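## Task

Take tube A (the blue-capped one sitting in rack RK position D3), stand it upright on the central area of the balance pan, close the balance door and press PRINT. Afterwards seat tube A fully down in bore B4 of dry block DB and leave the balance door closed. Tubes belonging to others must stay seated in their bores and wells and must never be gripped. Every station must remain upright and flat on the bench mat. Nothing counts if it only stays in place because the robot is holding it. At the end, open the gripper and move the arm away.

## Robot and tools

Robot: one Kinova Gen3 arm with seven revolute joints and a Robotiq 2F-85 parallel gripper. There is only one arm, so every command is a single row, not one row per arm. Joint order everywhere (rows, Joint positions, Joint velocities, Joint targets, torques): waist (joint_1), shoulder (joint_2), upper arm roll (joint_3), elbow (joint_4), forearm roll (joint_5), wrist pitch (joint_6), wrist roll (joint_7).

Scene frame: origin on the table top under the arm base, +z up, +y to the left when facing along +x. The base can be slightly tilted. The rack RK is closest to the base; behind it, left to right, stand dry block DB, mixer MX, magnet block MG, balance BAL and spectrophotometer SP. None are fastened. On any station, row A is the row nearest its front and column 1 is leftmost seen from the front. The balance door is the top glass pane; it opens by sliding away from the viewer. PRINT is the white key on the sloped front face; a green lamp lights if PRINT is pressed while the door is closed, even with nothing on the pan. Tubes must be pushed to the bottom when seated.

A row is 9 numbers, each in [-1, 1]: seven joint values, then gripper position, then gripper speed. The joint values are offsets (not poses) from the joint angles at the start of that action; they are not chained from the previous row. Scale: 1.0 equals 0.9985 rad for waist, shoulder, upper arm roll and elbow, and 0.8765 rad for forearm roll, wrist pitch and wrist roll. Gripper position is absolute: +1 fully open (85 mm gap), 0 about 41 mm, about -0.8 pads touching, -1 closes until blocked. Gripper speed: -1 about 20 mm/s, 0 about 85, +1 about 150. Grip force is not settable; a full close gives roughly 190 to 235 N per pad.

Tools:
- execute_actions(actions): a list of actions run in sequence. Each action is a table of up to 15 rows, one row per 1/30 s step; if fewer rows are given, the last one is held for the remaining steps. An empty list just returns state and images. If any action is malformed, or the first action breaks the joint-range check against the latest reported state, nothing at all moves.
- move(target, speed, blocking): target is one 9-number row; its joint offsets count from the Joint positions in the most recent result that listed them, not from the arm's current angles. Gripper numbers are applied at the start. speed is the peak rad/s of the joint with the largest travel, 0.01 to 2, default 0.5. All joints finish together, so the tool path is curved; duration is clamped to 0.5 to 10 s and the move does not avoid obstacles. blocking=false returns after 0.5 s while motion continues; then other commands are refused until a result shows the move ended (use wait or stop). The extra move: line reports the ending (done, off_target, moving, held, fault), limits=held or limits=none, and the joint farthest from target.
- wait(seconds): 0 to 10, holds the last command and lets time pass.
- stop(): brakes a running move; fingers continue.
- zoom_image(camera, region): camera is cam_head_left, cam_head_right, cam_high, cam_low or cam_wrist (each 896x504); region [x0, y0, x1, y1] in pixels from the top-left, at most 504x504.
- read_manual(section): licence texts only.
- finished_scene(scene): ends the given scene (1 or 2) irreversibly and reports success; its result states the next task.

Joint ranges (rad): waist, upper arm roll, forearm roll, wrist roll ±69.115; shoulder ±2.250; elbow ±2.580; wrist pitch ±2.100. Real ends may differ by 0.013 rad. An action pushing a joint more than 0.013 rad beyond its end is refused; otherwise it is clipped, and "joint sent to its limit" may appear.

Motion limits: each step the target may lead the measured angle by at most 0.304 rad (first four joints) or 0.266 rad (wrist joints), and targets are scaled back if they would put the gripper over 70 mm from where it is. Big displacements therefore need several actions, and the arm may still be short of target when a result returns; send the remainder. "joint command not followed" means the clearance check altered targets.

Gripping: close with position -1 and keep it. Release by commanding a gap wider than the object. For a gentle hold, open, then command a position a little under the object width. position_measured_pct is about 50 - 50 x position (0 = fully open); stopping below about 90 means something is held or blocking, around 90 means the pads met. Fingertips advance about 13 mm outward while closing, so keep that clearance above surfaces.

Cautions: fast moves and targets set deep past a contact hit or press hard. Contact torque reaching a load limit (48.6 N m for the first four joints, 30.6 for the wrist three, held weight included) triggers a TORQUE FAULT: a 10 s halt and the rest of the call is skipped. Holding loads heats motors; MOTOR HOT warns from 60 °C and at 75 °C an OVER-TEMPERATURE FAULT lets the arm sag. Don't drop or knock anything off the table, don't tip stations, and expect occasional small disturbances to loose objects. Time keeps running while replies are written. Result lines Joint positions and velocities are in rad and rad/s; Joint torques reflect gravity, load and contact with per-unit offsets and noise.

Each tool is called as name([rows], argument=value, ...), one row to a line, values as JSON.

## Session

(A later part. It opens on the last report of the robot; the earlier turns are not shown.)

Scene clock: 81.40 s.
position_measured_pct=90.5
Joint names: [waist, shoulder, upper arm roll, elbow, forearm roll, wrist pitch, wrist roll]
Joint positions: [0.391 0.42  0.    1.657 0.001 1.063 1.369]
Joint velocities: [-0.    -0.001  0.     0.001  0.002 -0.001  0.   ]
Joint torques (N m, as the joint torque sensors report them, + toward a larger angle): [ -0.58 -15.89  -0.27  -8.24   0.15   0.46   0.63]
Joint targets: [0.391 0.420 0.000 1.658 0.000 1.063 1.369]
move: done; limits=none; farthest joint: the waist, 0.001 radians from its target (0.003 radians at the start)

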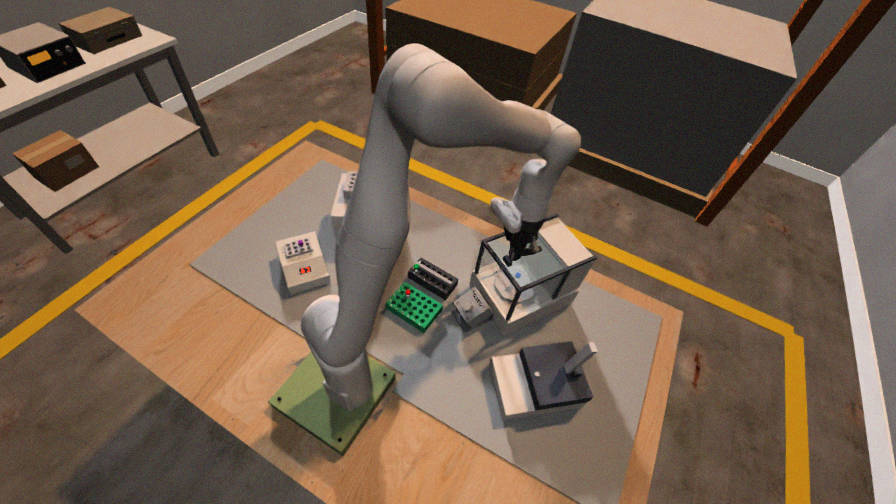

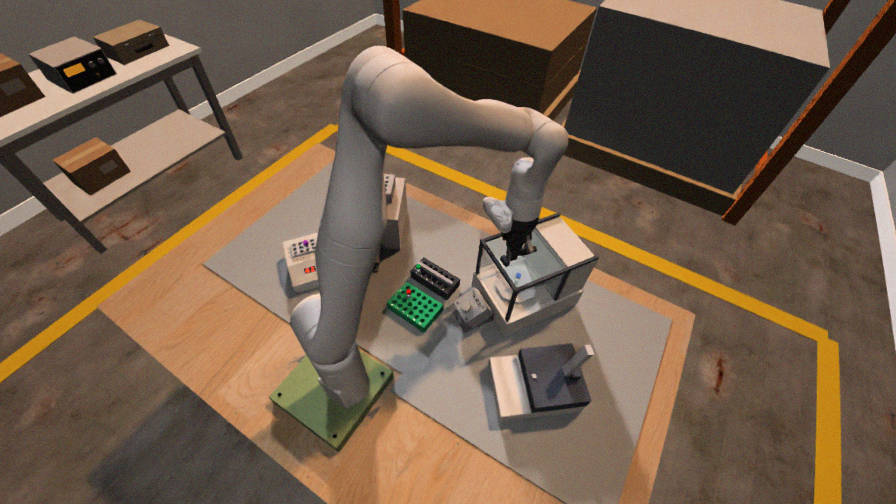

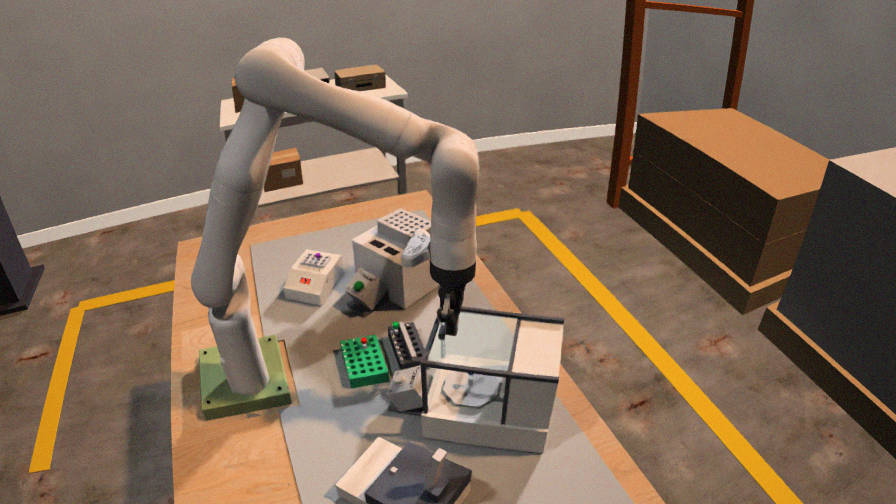

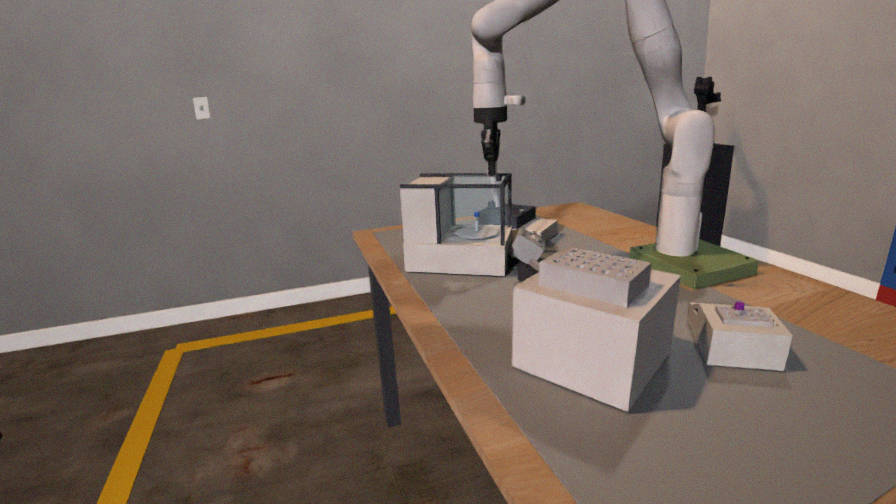

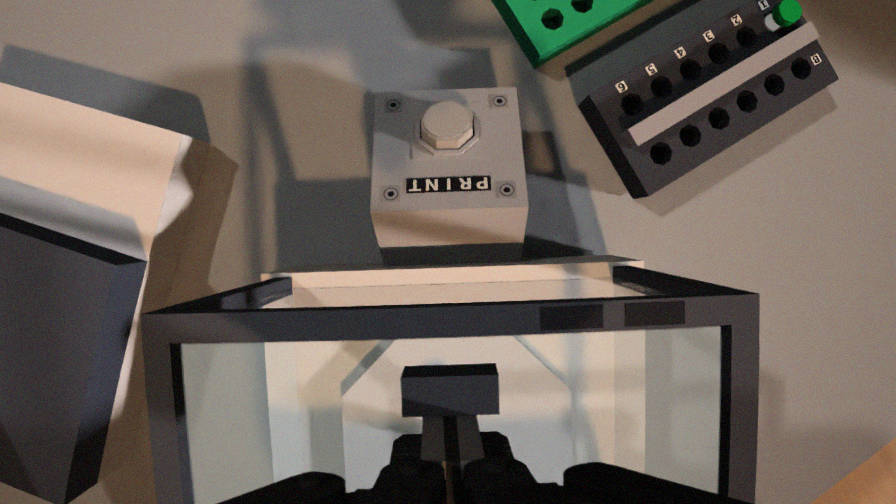

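move(target=[-0.0007,-0.0031,0,0.0061,0,-0.0022,-0.0008,-0.85,0], speed=0.012)

zoom_image(camera="cam_wrist", region=[330,260,570,440])

Scene clock: 82.50 s.
position_measured_pct=90.5
Joint names: [waist, shoulder, upper arm roll, elbow, forearm roll, wrist pitch, wrist roll]
Joint positions: [0.391 0.417 0.    1.662 0.001 1.06  1.368]
Joint velocities: [-0.001  0.     0.    -0.    -0.001  0.    -0.   ]
Joint torques (N m, as the joint torque sensors report them, + toward a larger angle): [  0.17 -15.78  -0.62  -8.17   0.02   0.92   0.47]
Joint targets: [0.391 0.417 0.000 1.663 0.001 1.061 1.368]
move: done; limits=none; farthest joint: the elbow, 0.001 radians from its target (0.006 radians at the start)

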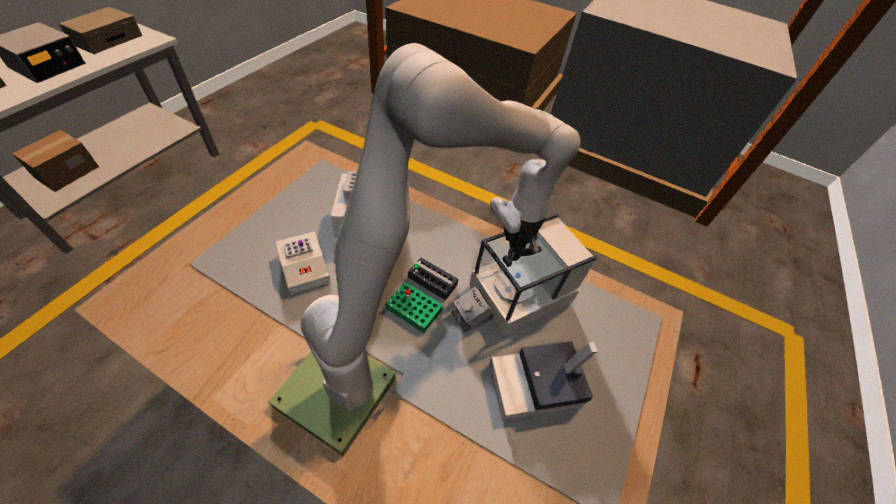

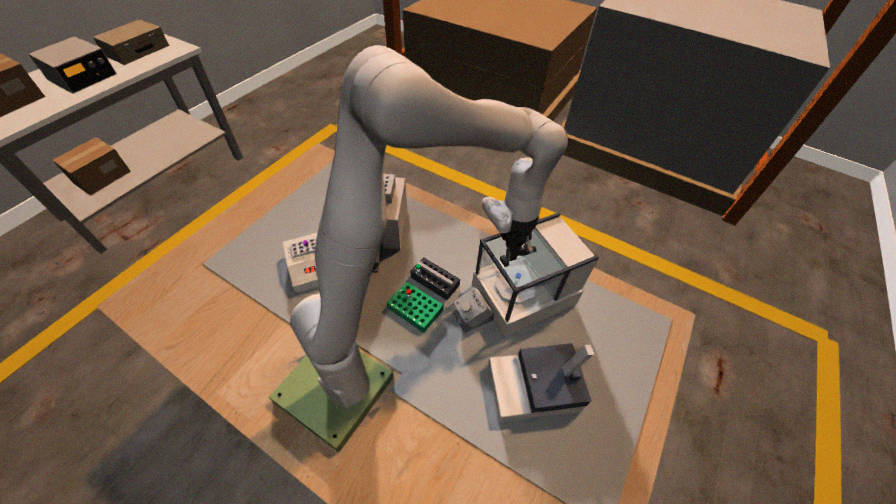

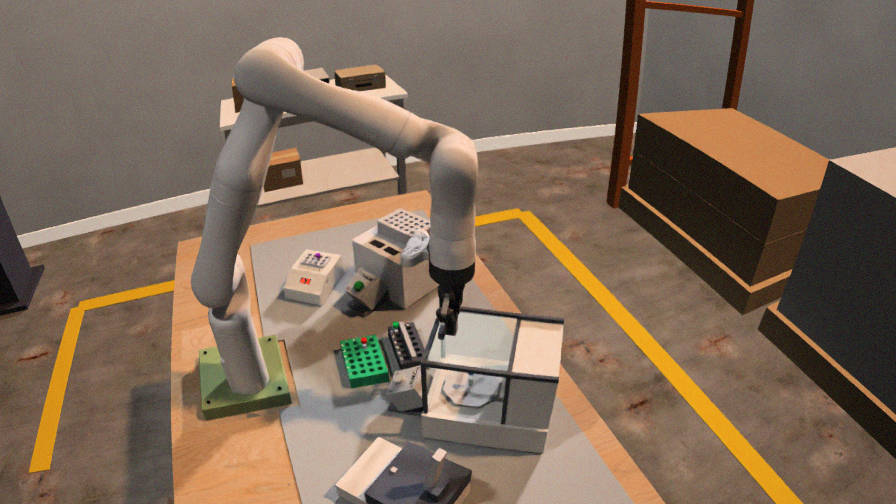

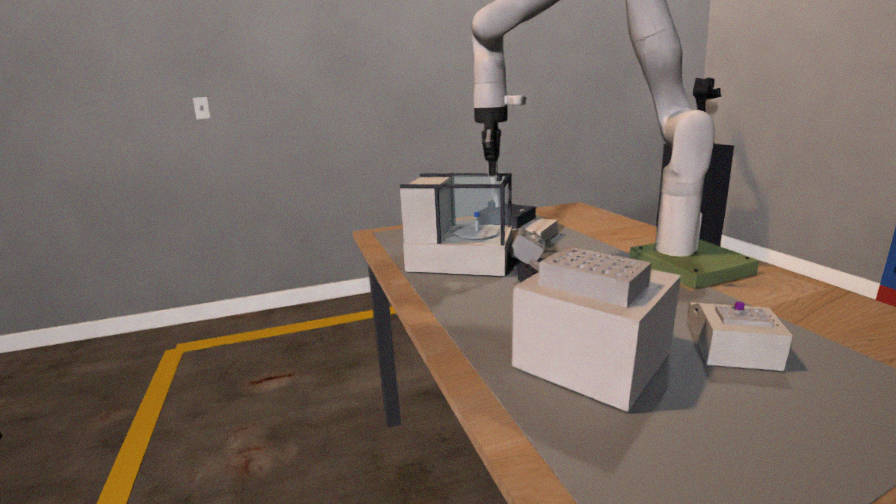

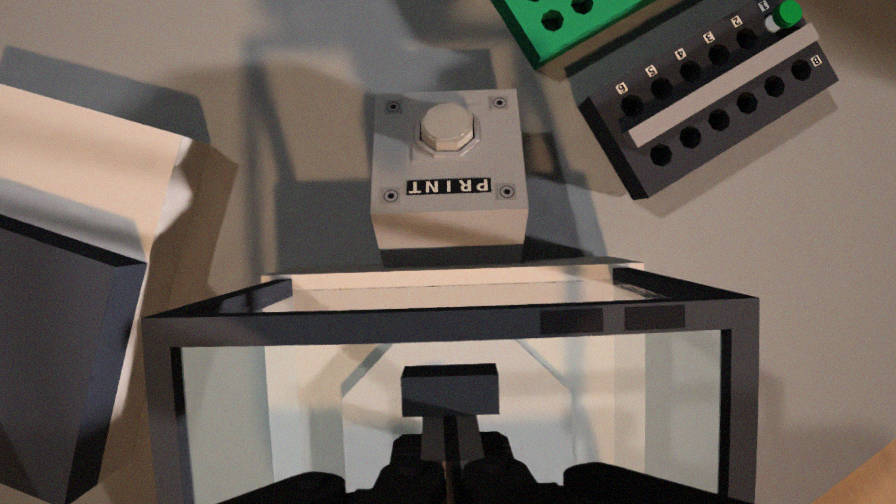

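Region (330, 260, 570, 440) of cam_wrist's 896x504 image, scaled by 2.100; it fills the top 378 rows of this view, and the rest is white.

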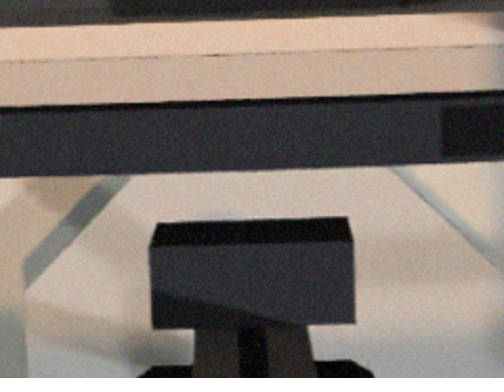

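move(target=[-0.001,-0.0041,0,0.0078,0,-0.0019,-0.001,-0.85,0], speed=0.016)

zoom_image(camera="cam_wrist", region=[330,260,570,440])

Scene clock: 83.43 s.
position_measured_pct=90.5
Joint names: [waist, shoulder, upper arm roll, elbow, forearm roll, wrist pitch, wrist roll]
Joint positions: [0.39  0.414 0.001 1.667 0.001 1.054 1.367]
Joint velocities: [-0.002 -0.001 -0.     0.    -0.001  0.001 -0.   ]
Joint torques (N m, as the joint torque sensors report them, + toward a larger angle): [ -0.22 -16.26  -0.92  -6.52   0.02   2.15   0.4 ]
Joint targets: [0.390 0.413 0.000 1.670 0.001 1.058 1.367]
move: done; limits=none; farthest joint: the wrist pitch, 0.004 radians from its target (0.001 radians at the start)

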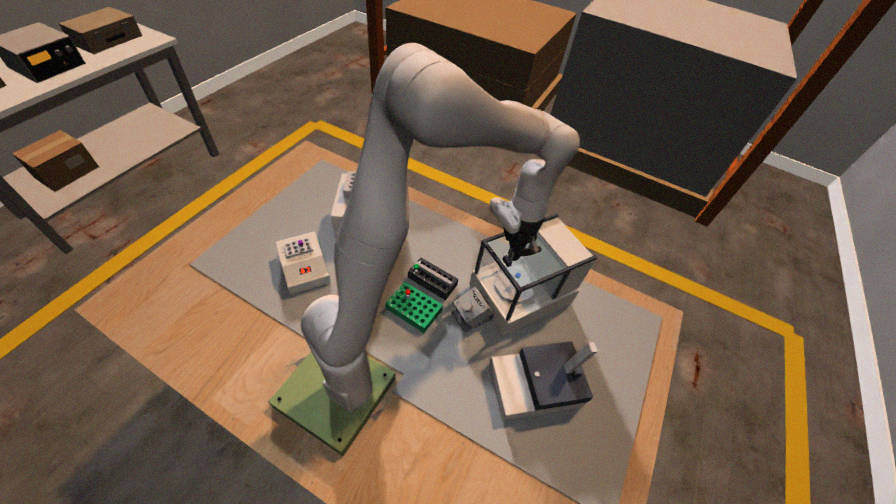

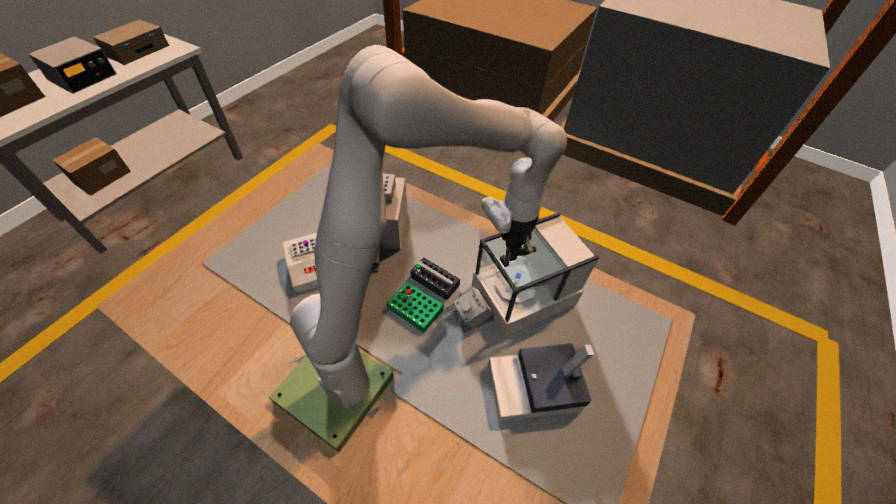

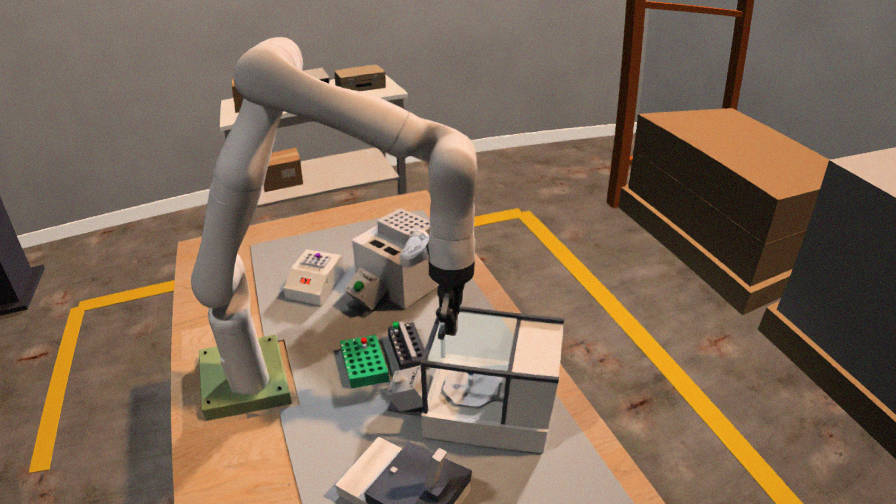

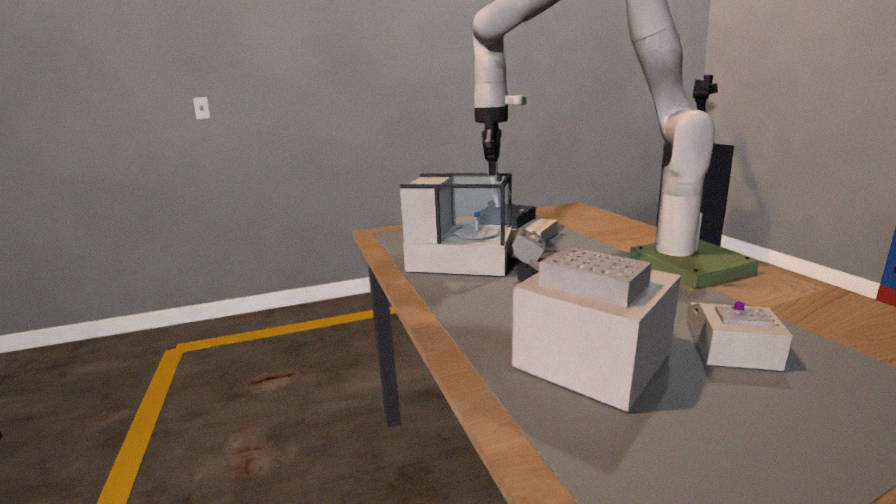

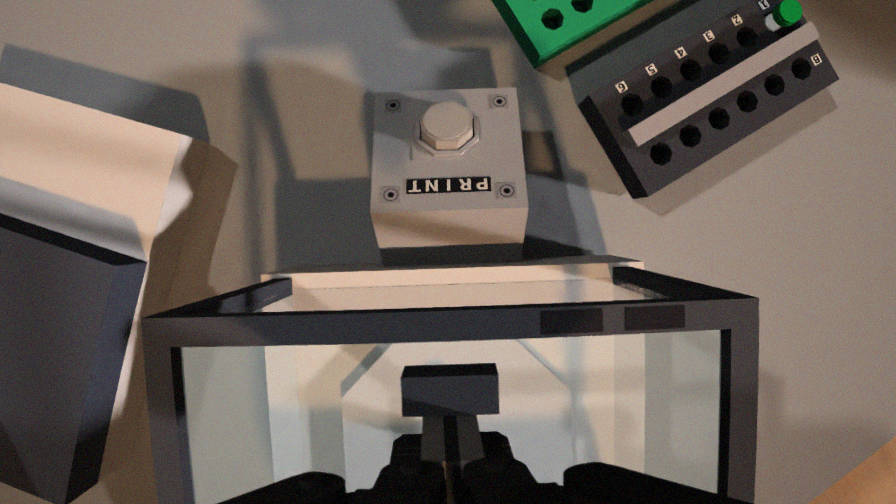

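Region (330, 260, 570, 440) of cam_wrist's 896x504 image, scaled by 2.100; it fills the top 378 rows of this view, and the rest is white.

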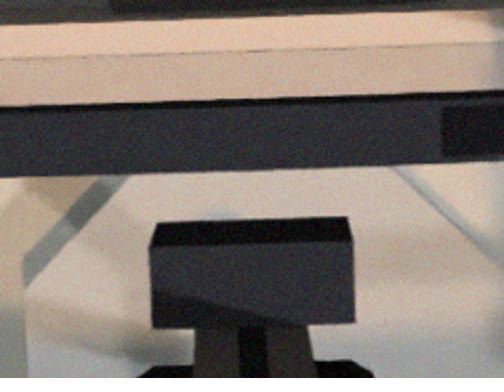

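zoom_image(camera="cam_low", region=[480,170,590,280])

zoom_image(camera="cam_high", region=[370,340,460,430])

Region (480, 170, 590, 280) of cam_low's 896x504 image, scaled by 4.582, with more detail than that image has.

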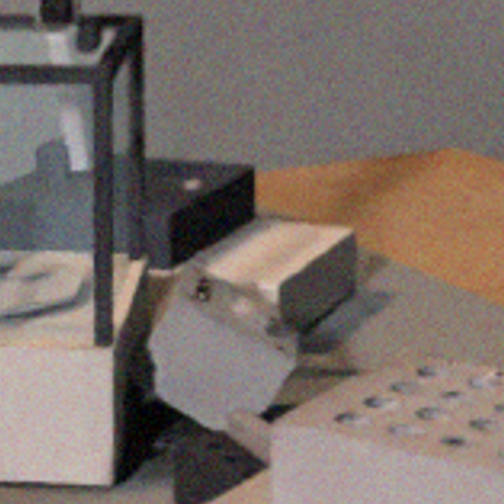

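Region (370, 340, 460, 430) of cam_high's 896x504 image, scaled by 5.600, with more detail than that image has.

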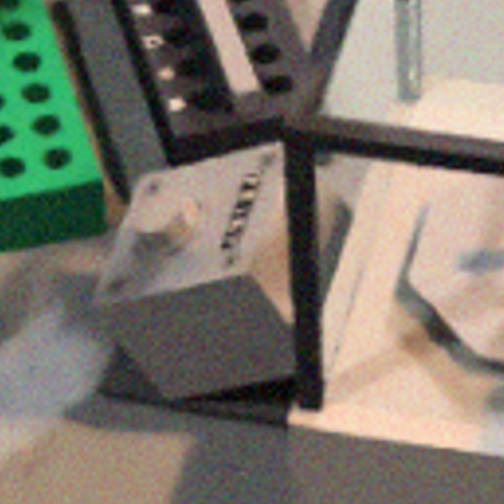

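move(target=[0.001,-0.0123,-0.001,-0.0470,-0.001,0.0750,0.002,-0.85,0], speed=0.2)

move(target=[-0.0844,-0.2523,0,0.3383,0,-0.0980,-0.0958,-0.85,0], speed=0.6)

move(target=[0,0.2440,0,0.2130,0,-0.5206,0,-0.85,0], speed=0.6)

Scene clock: 86.60 s.
position_measured_pct=90.5
Joint names: [waist, shoulder, upper arm roll, elbow, forearm roll, wrist pitch, wrist roll]
Joint positions: [ 0.391  0.401 -0.     1.62   0.     1.12   1.369]
Joint velocities: [ 0.001  0.001 -0.    -0.001 -0.002 -0.001 -0.   ]
Joint torques (N m, as the joint torque sensors report them, + toward a larger angle): [  0.   -15.74  -0.47  -8.9    0.46   0.27   0.54]
Joint targets: [0.391 0.401 -0.000 1.620 0.000 1.120 1.369]
move: done; limits=none; farthest joint: the waist, 0.000 radians from its target (0.001 radians at the start)

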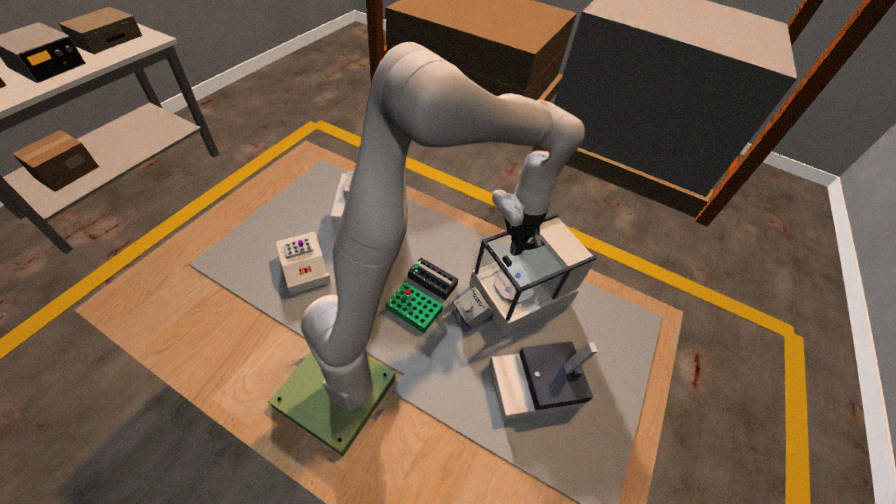

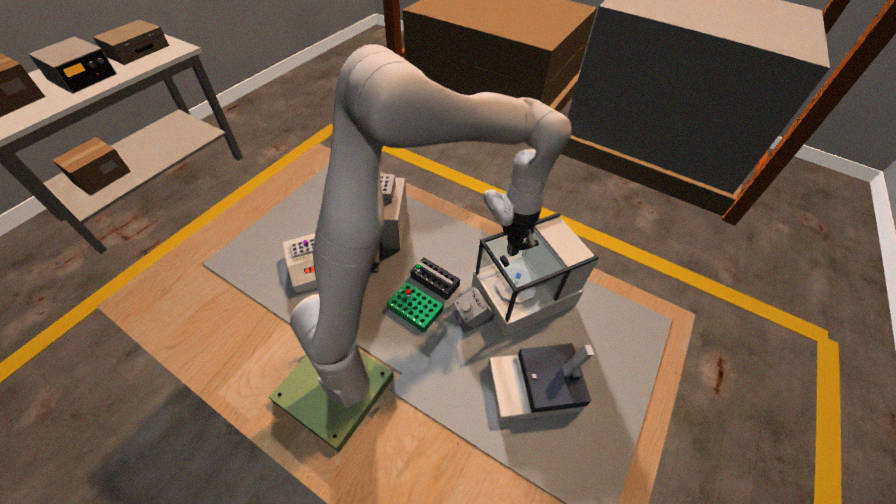

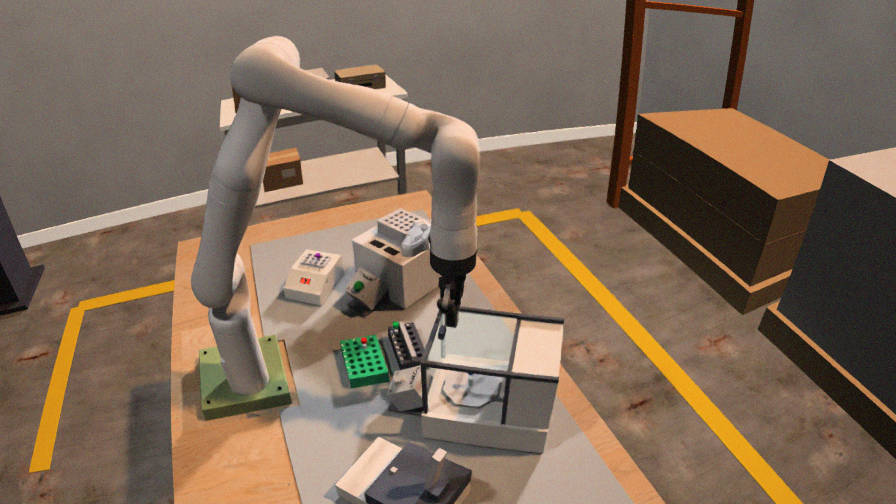

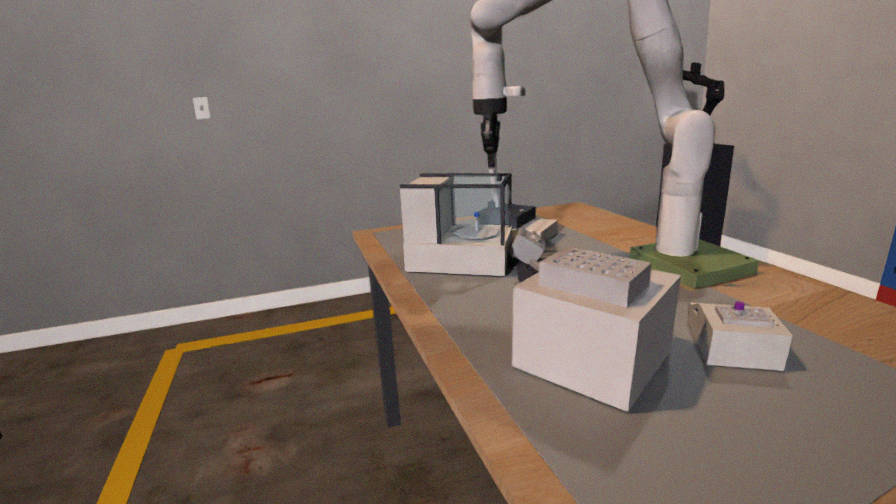

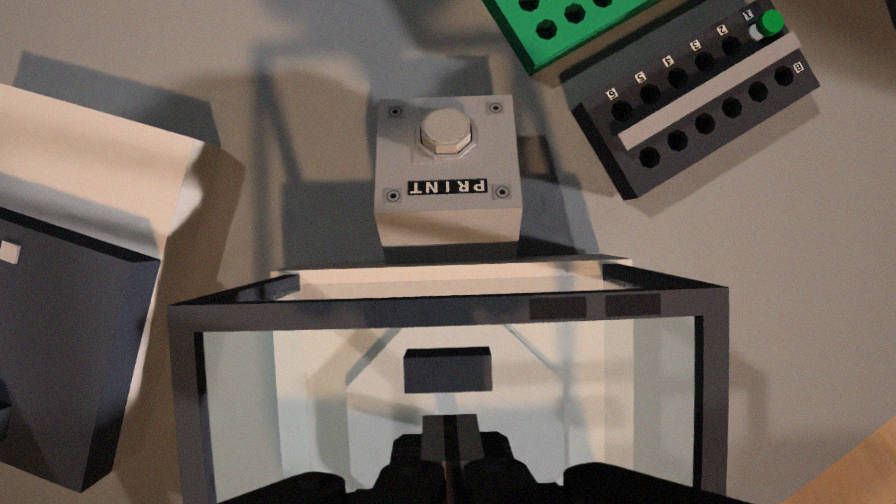

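Scene clock: 87.73 s.
position_measured_pct=90.5
Joint names: [waist, shoulder, upper arm roll, elbow, forearm roll, wrist pitch, wrist roll]
Joint positions: [ 0.307  0.15  -0.     1.958  0.     1.034  1.285]
Joint velocities: [-0.001 -0.003 -0.    -0.001  0.    -0.001  0.   ]
Joint torques (N m, as the joint torque sensors report them, + toward a larger angle): [ -0.25 -11.1   -0.42  -8.74  -0.17   0.25   0.71]
Joint targets: [0.307 0.149 -0.000 1.958 0.000 1.034 1.285]
move: done; limits=none; farthest joint: the shoulder, 0.001 radians from its target (0.252 radians at the start)

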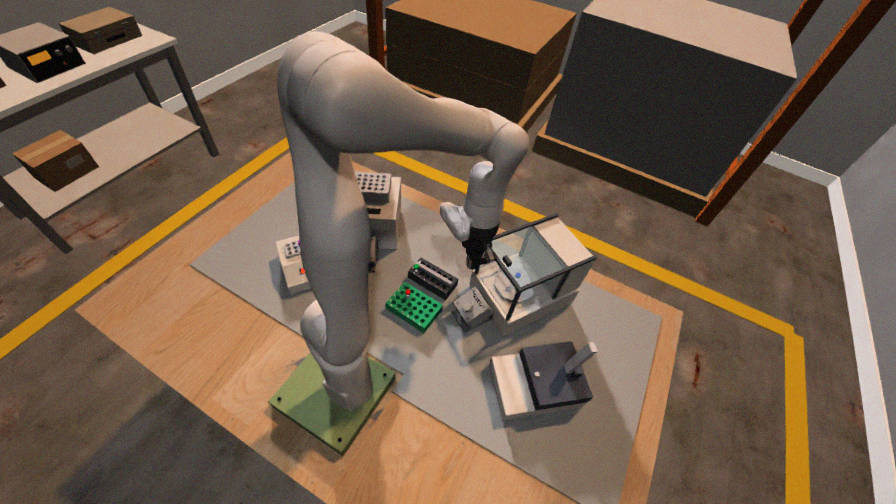

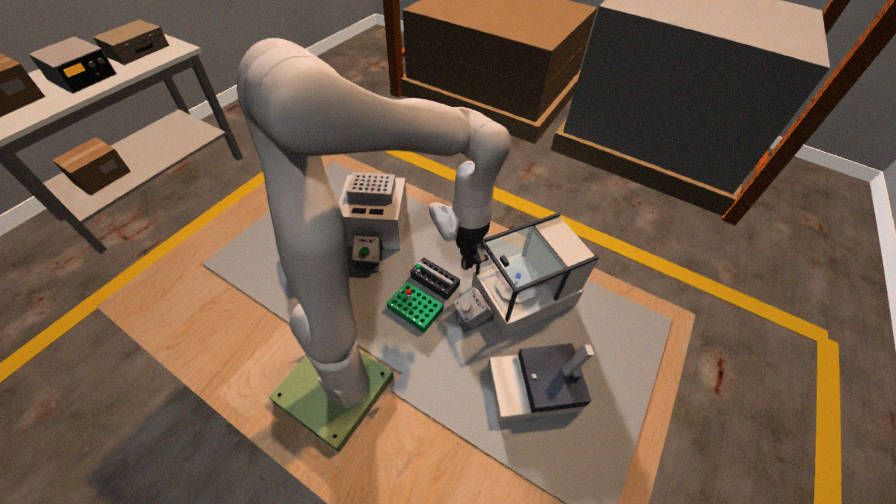

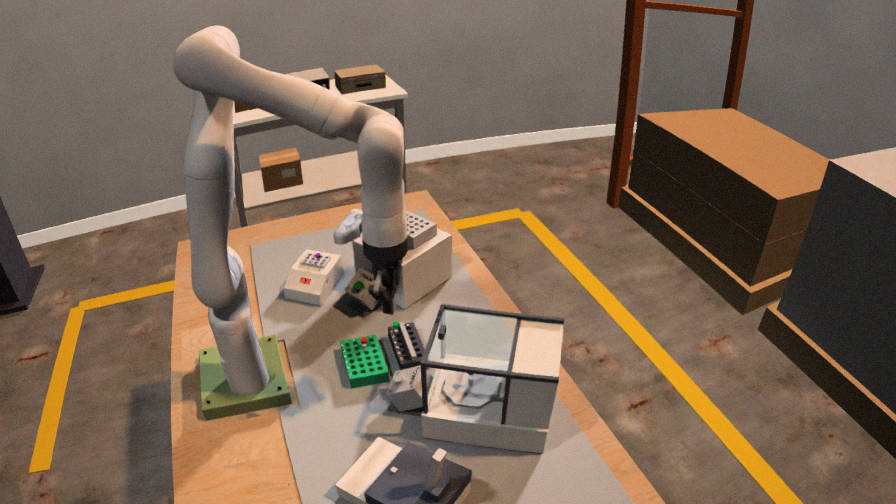

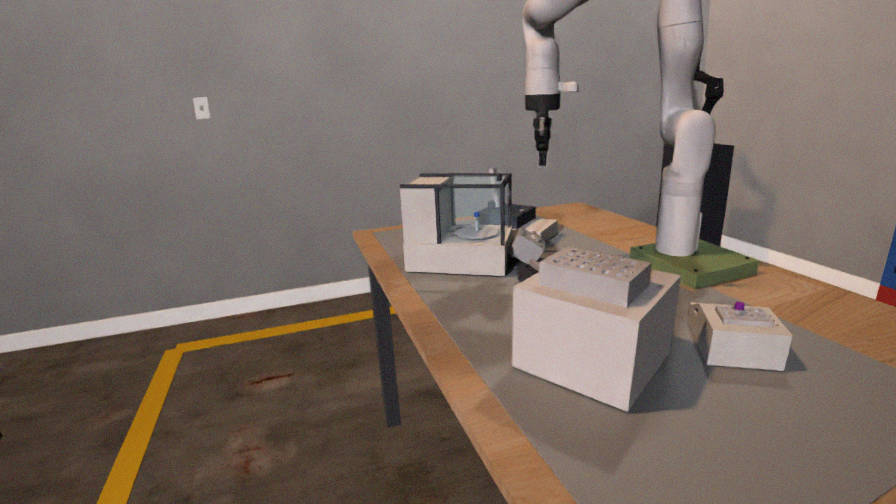

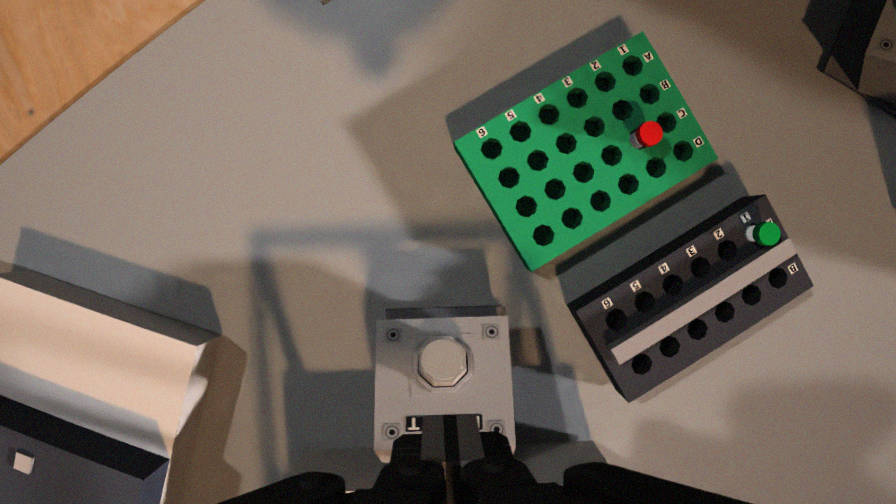

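Scene clock: 89.00 s.
position_measured_pct=90.5
Joint names: [waist, shoulder, upper arm roll, elbow, forearm roll, wrist pitch, wrist roll]
Joint positions: [ 0.307  0.393 -0.     2.171  0.     0.578  1.285]
Joint velocities: [-0.001  0.004 -0.     0.    -0.     0.     0.   ]
Joint torques (N m, as the joint torque sensors report them, + toward a larger angle): [ -0.28 -12.12  -0.21  -5.87   0.18   0.13   0.45]
Joint targets: [0.307 0.393 -0.000 2.171 0.000 0.578 1.285]
move: done; limits=none; farthest joint: the shoulder, 0.001 radians from its target (0.244 radians at the start)

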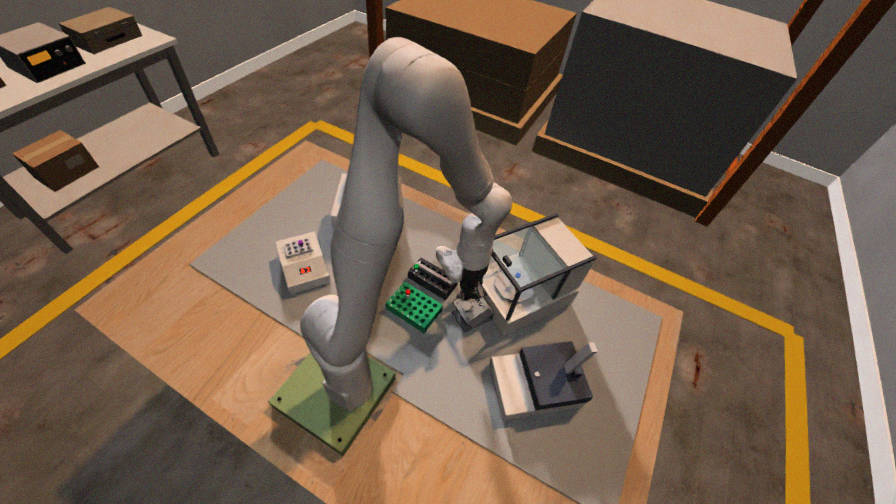

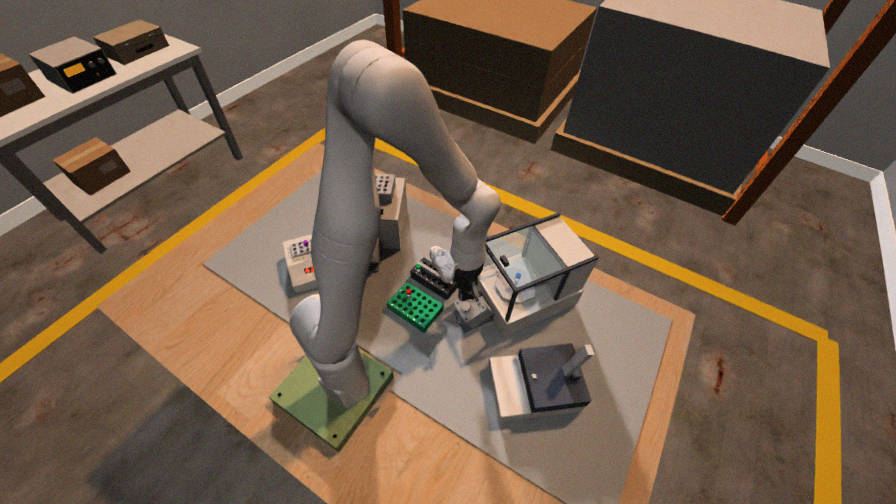

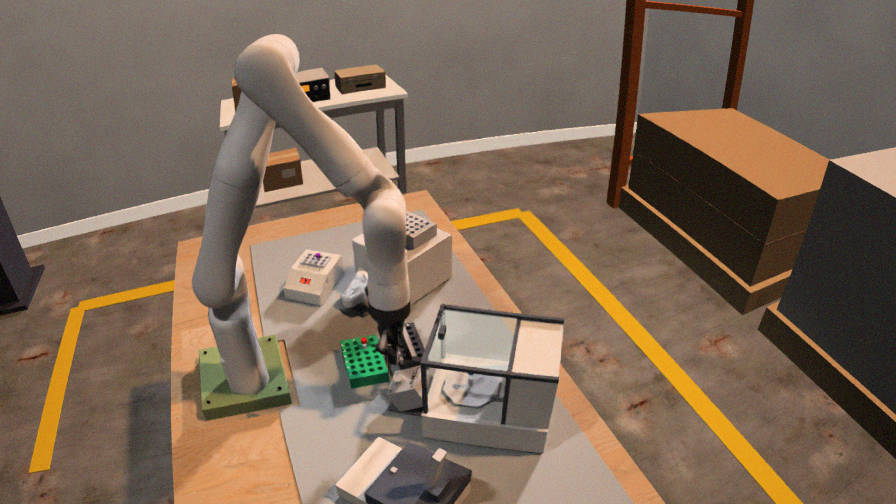

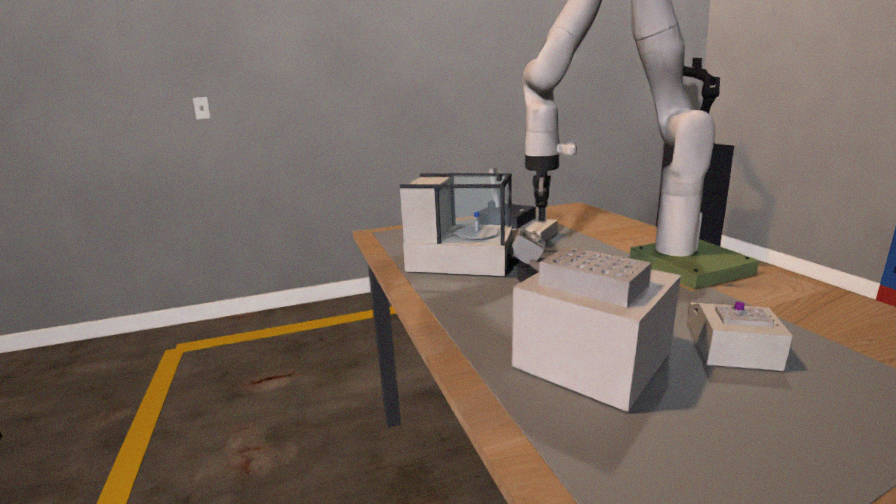

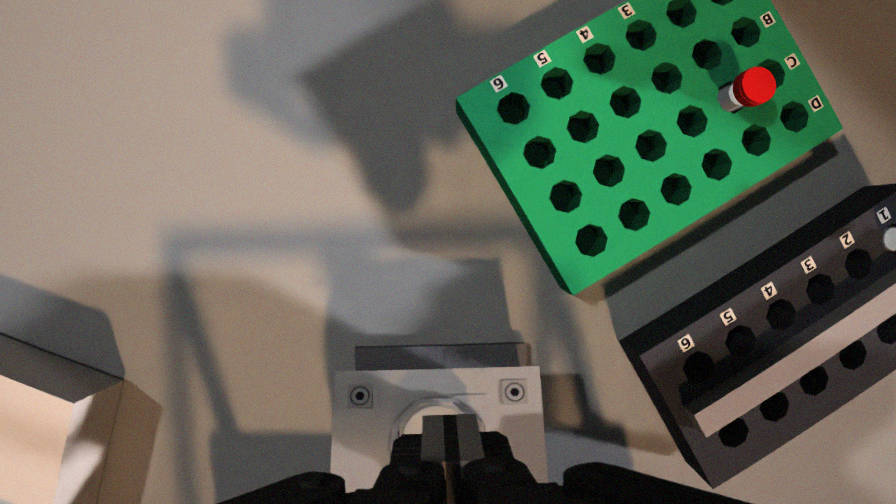

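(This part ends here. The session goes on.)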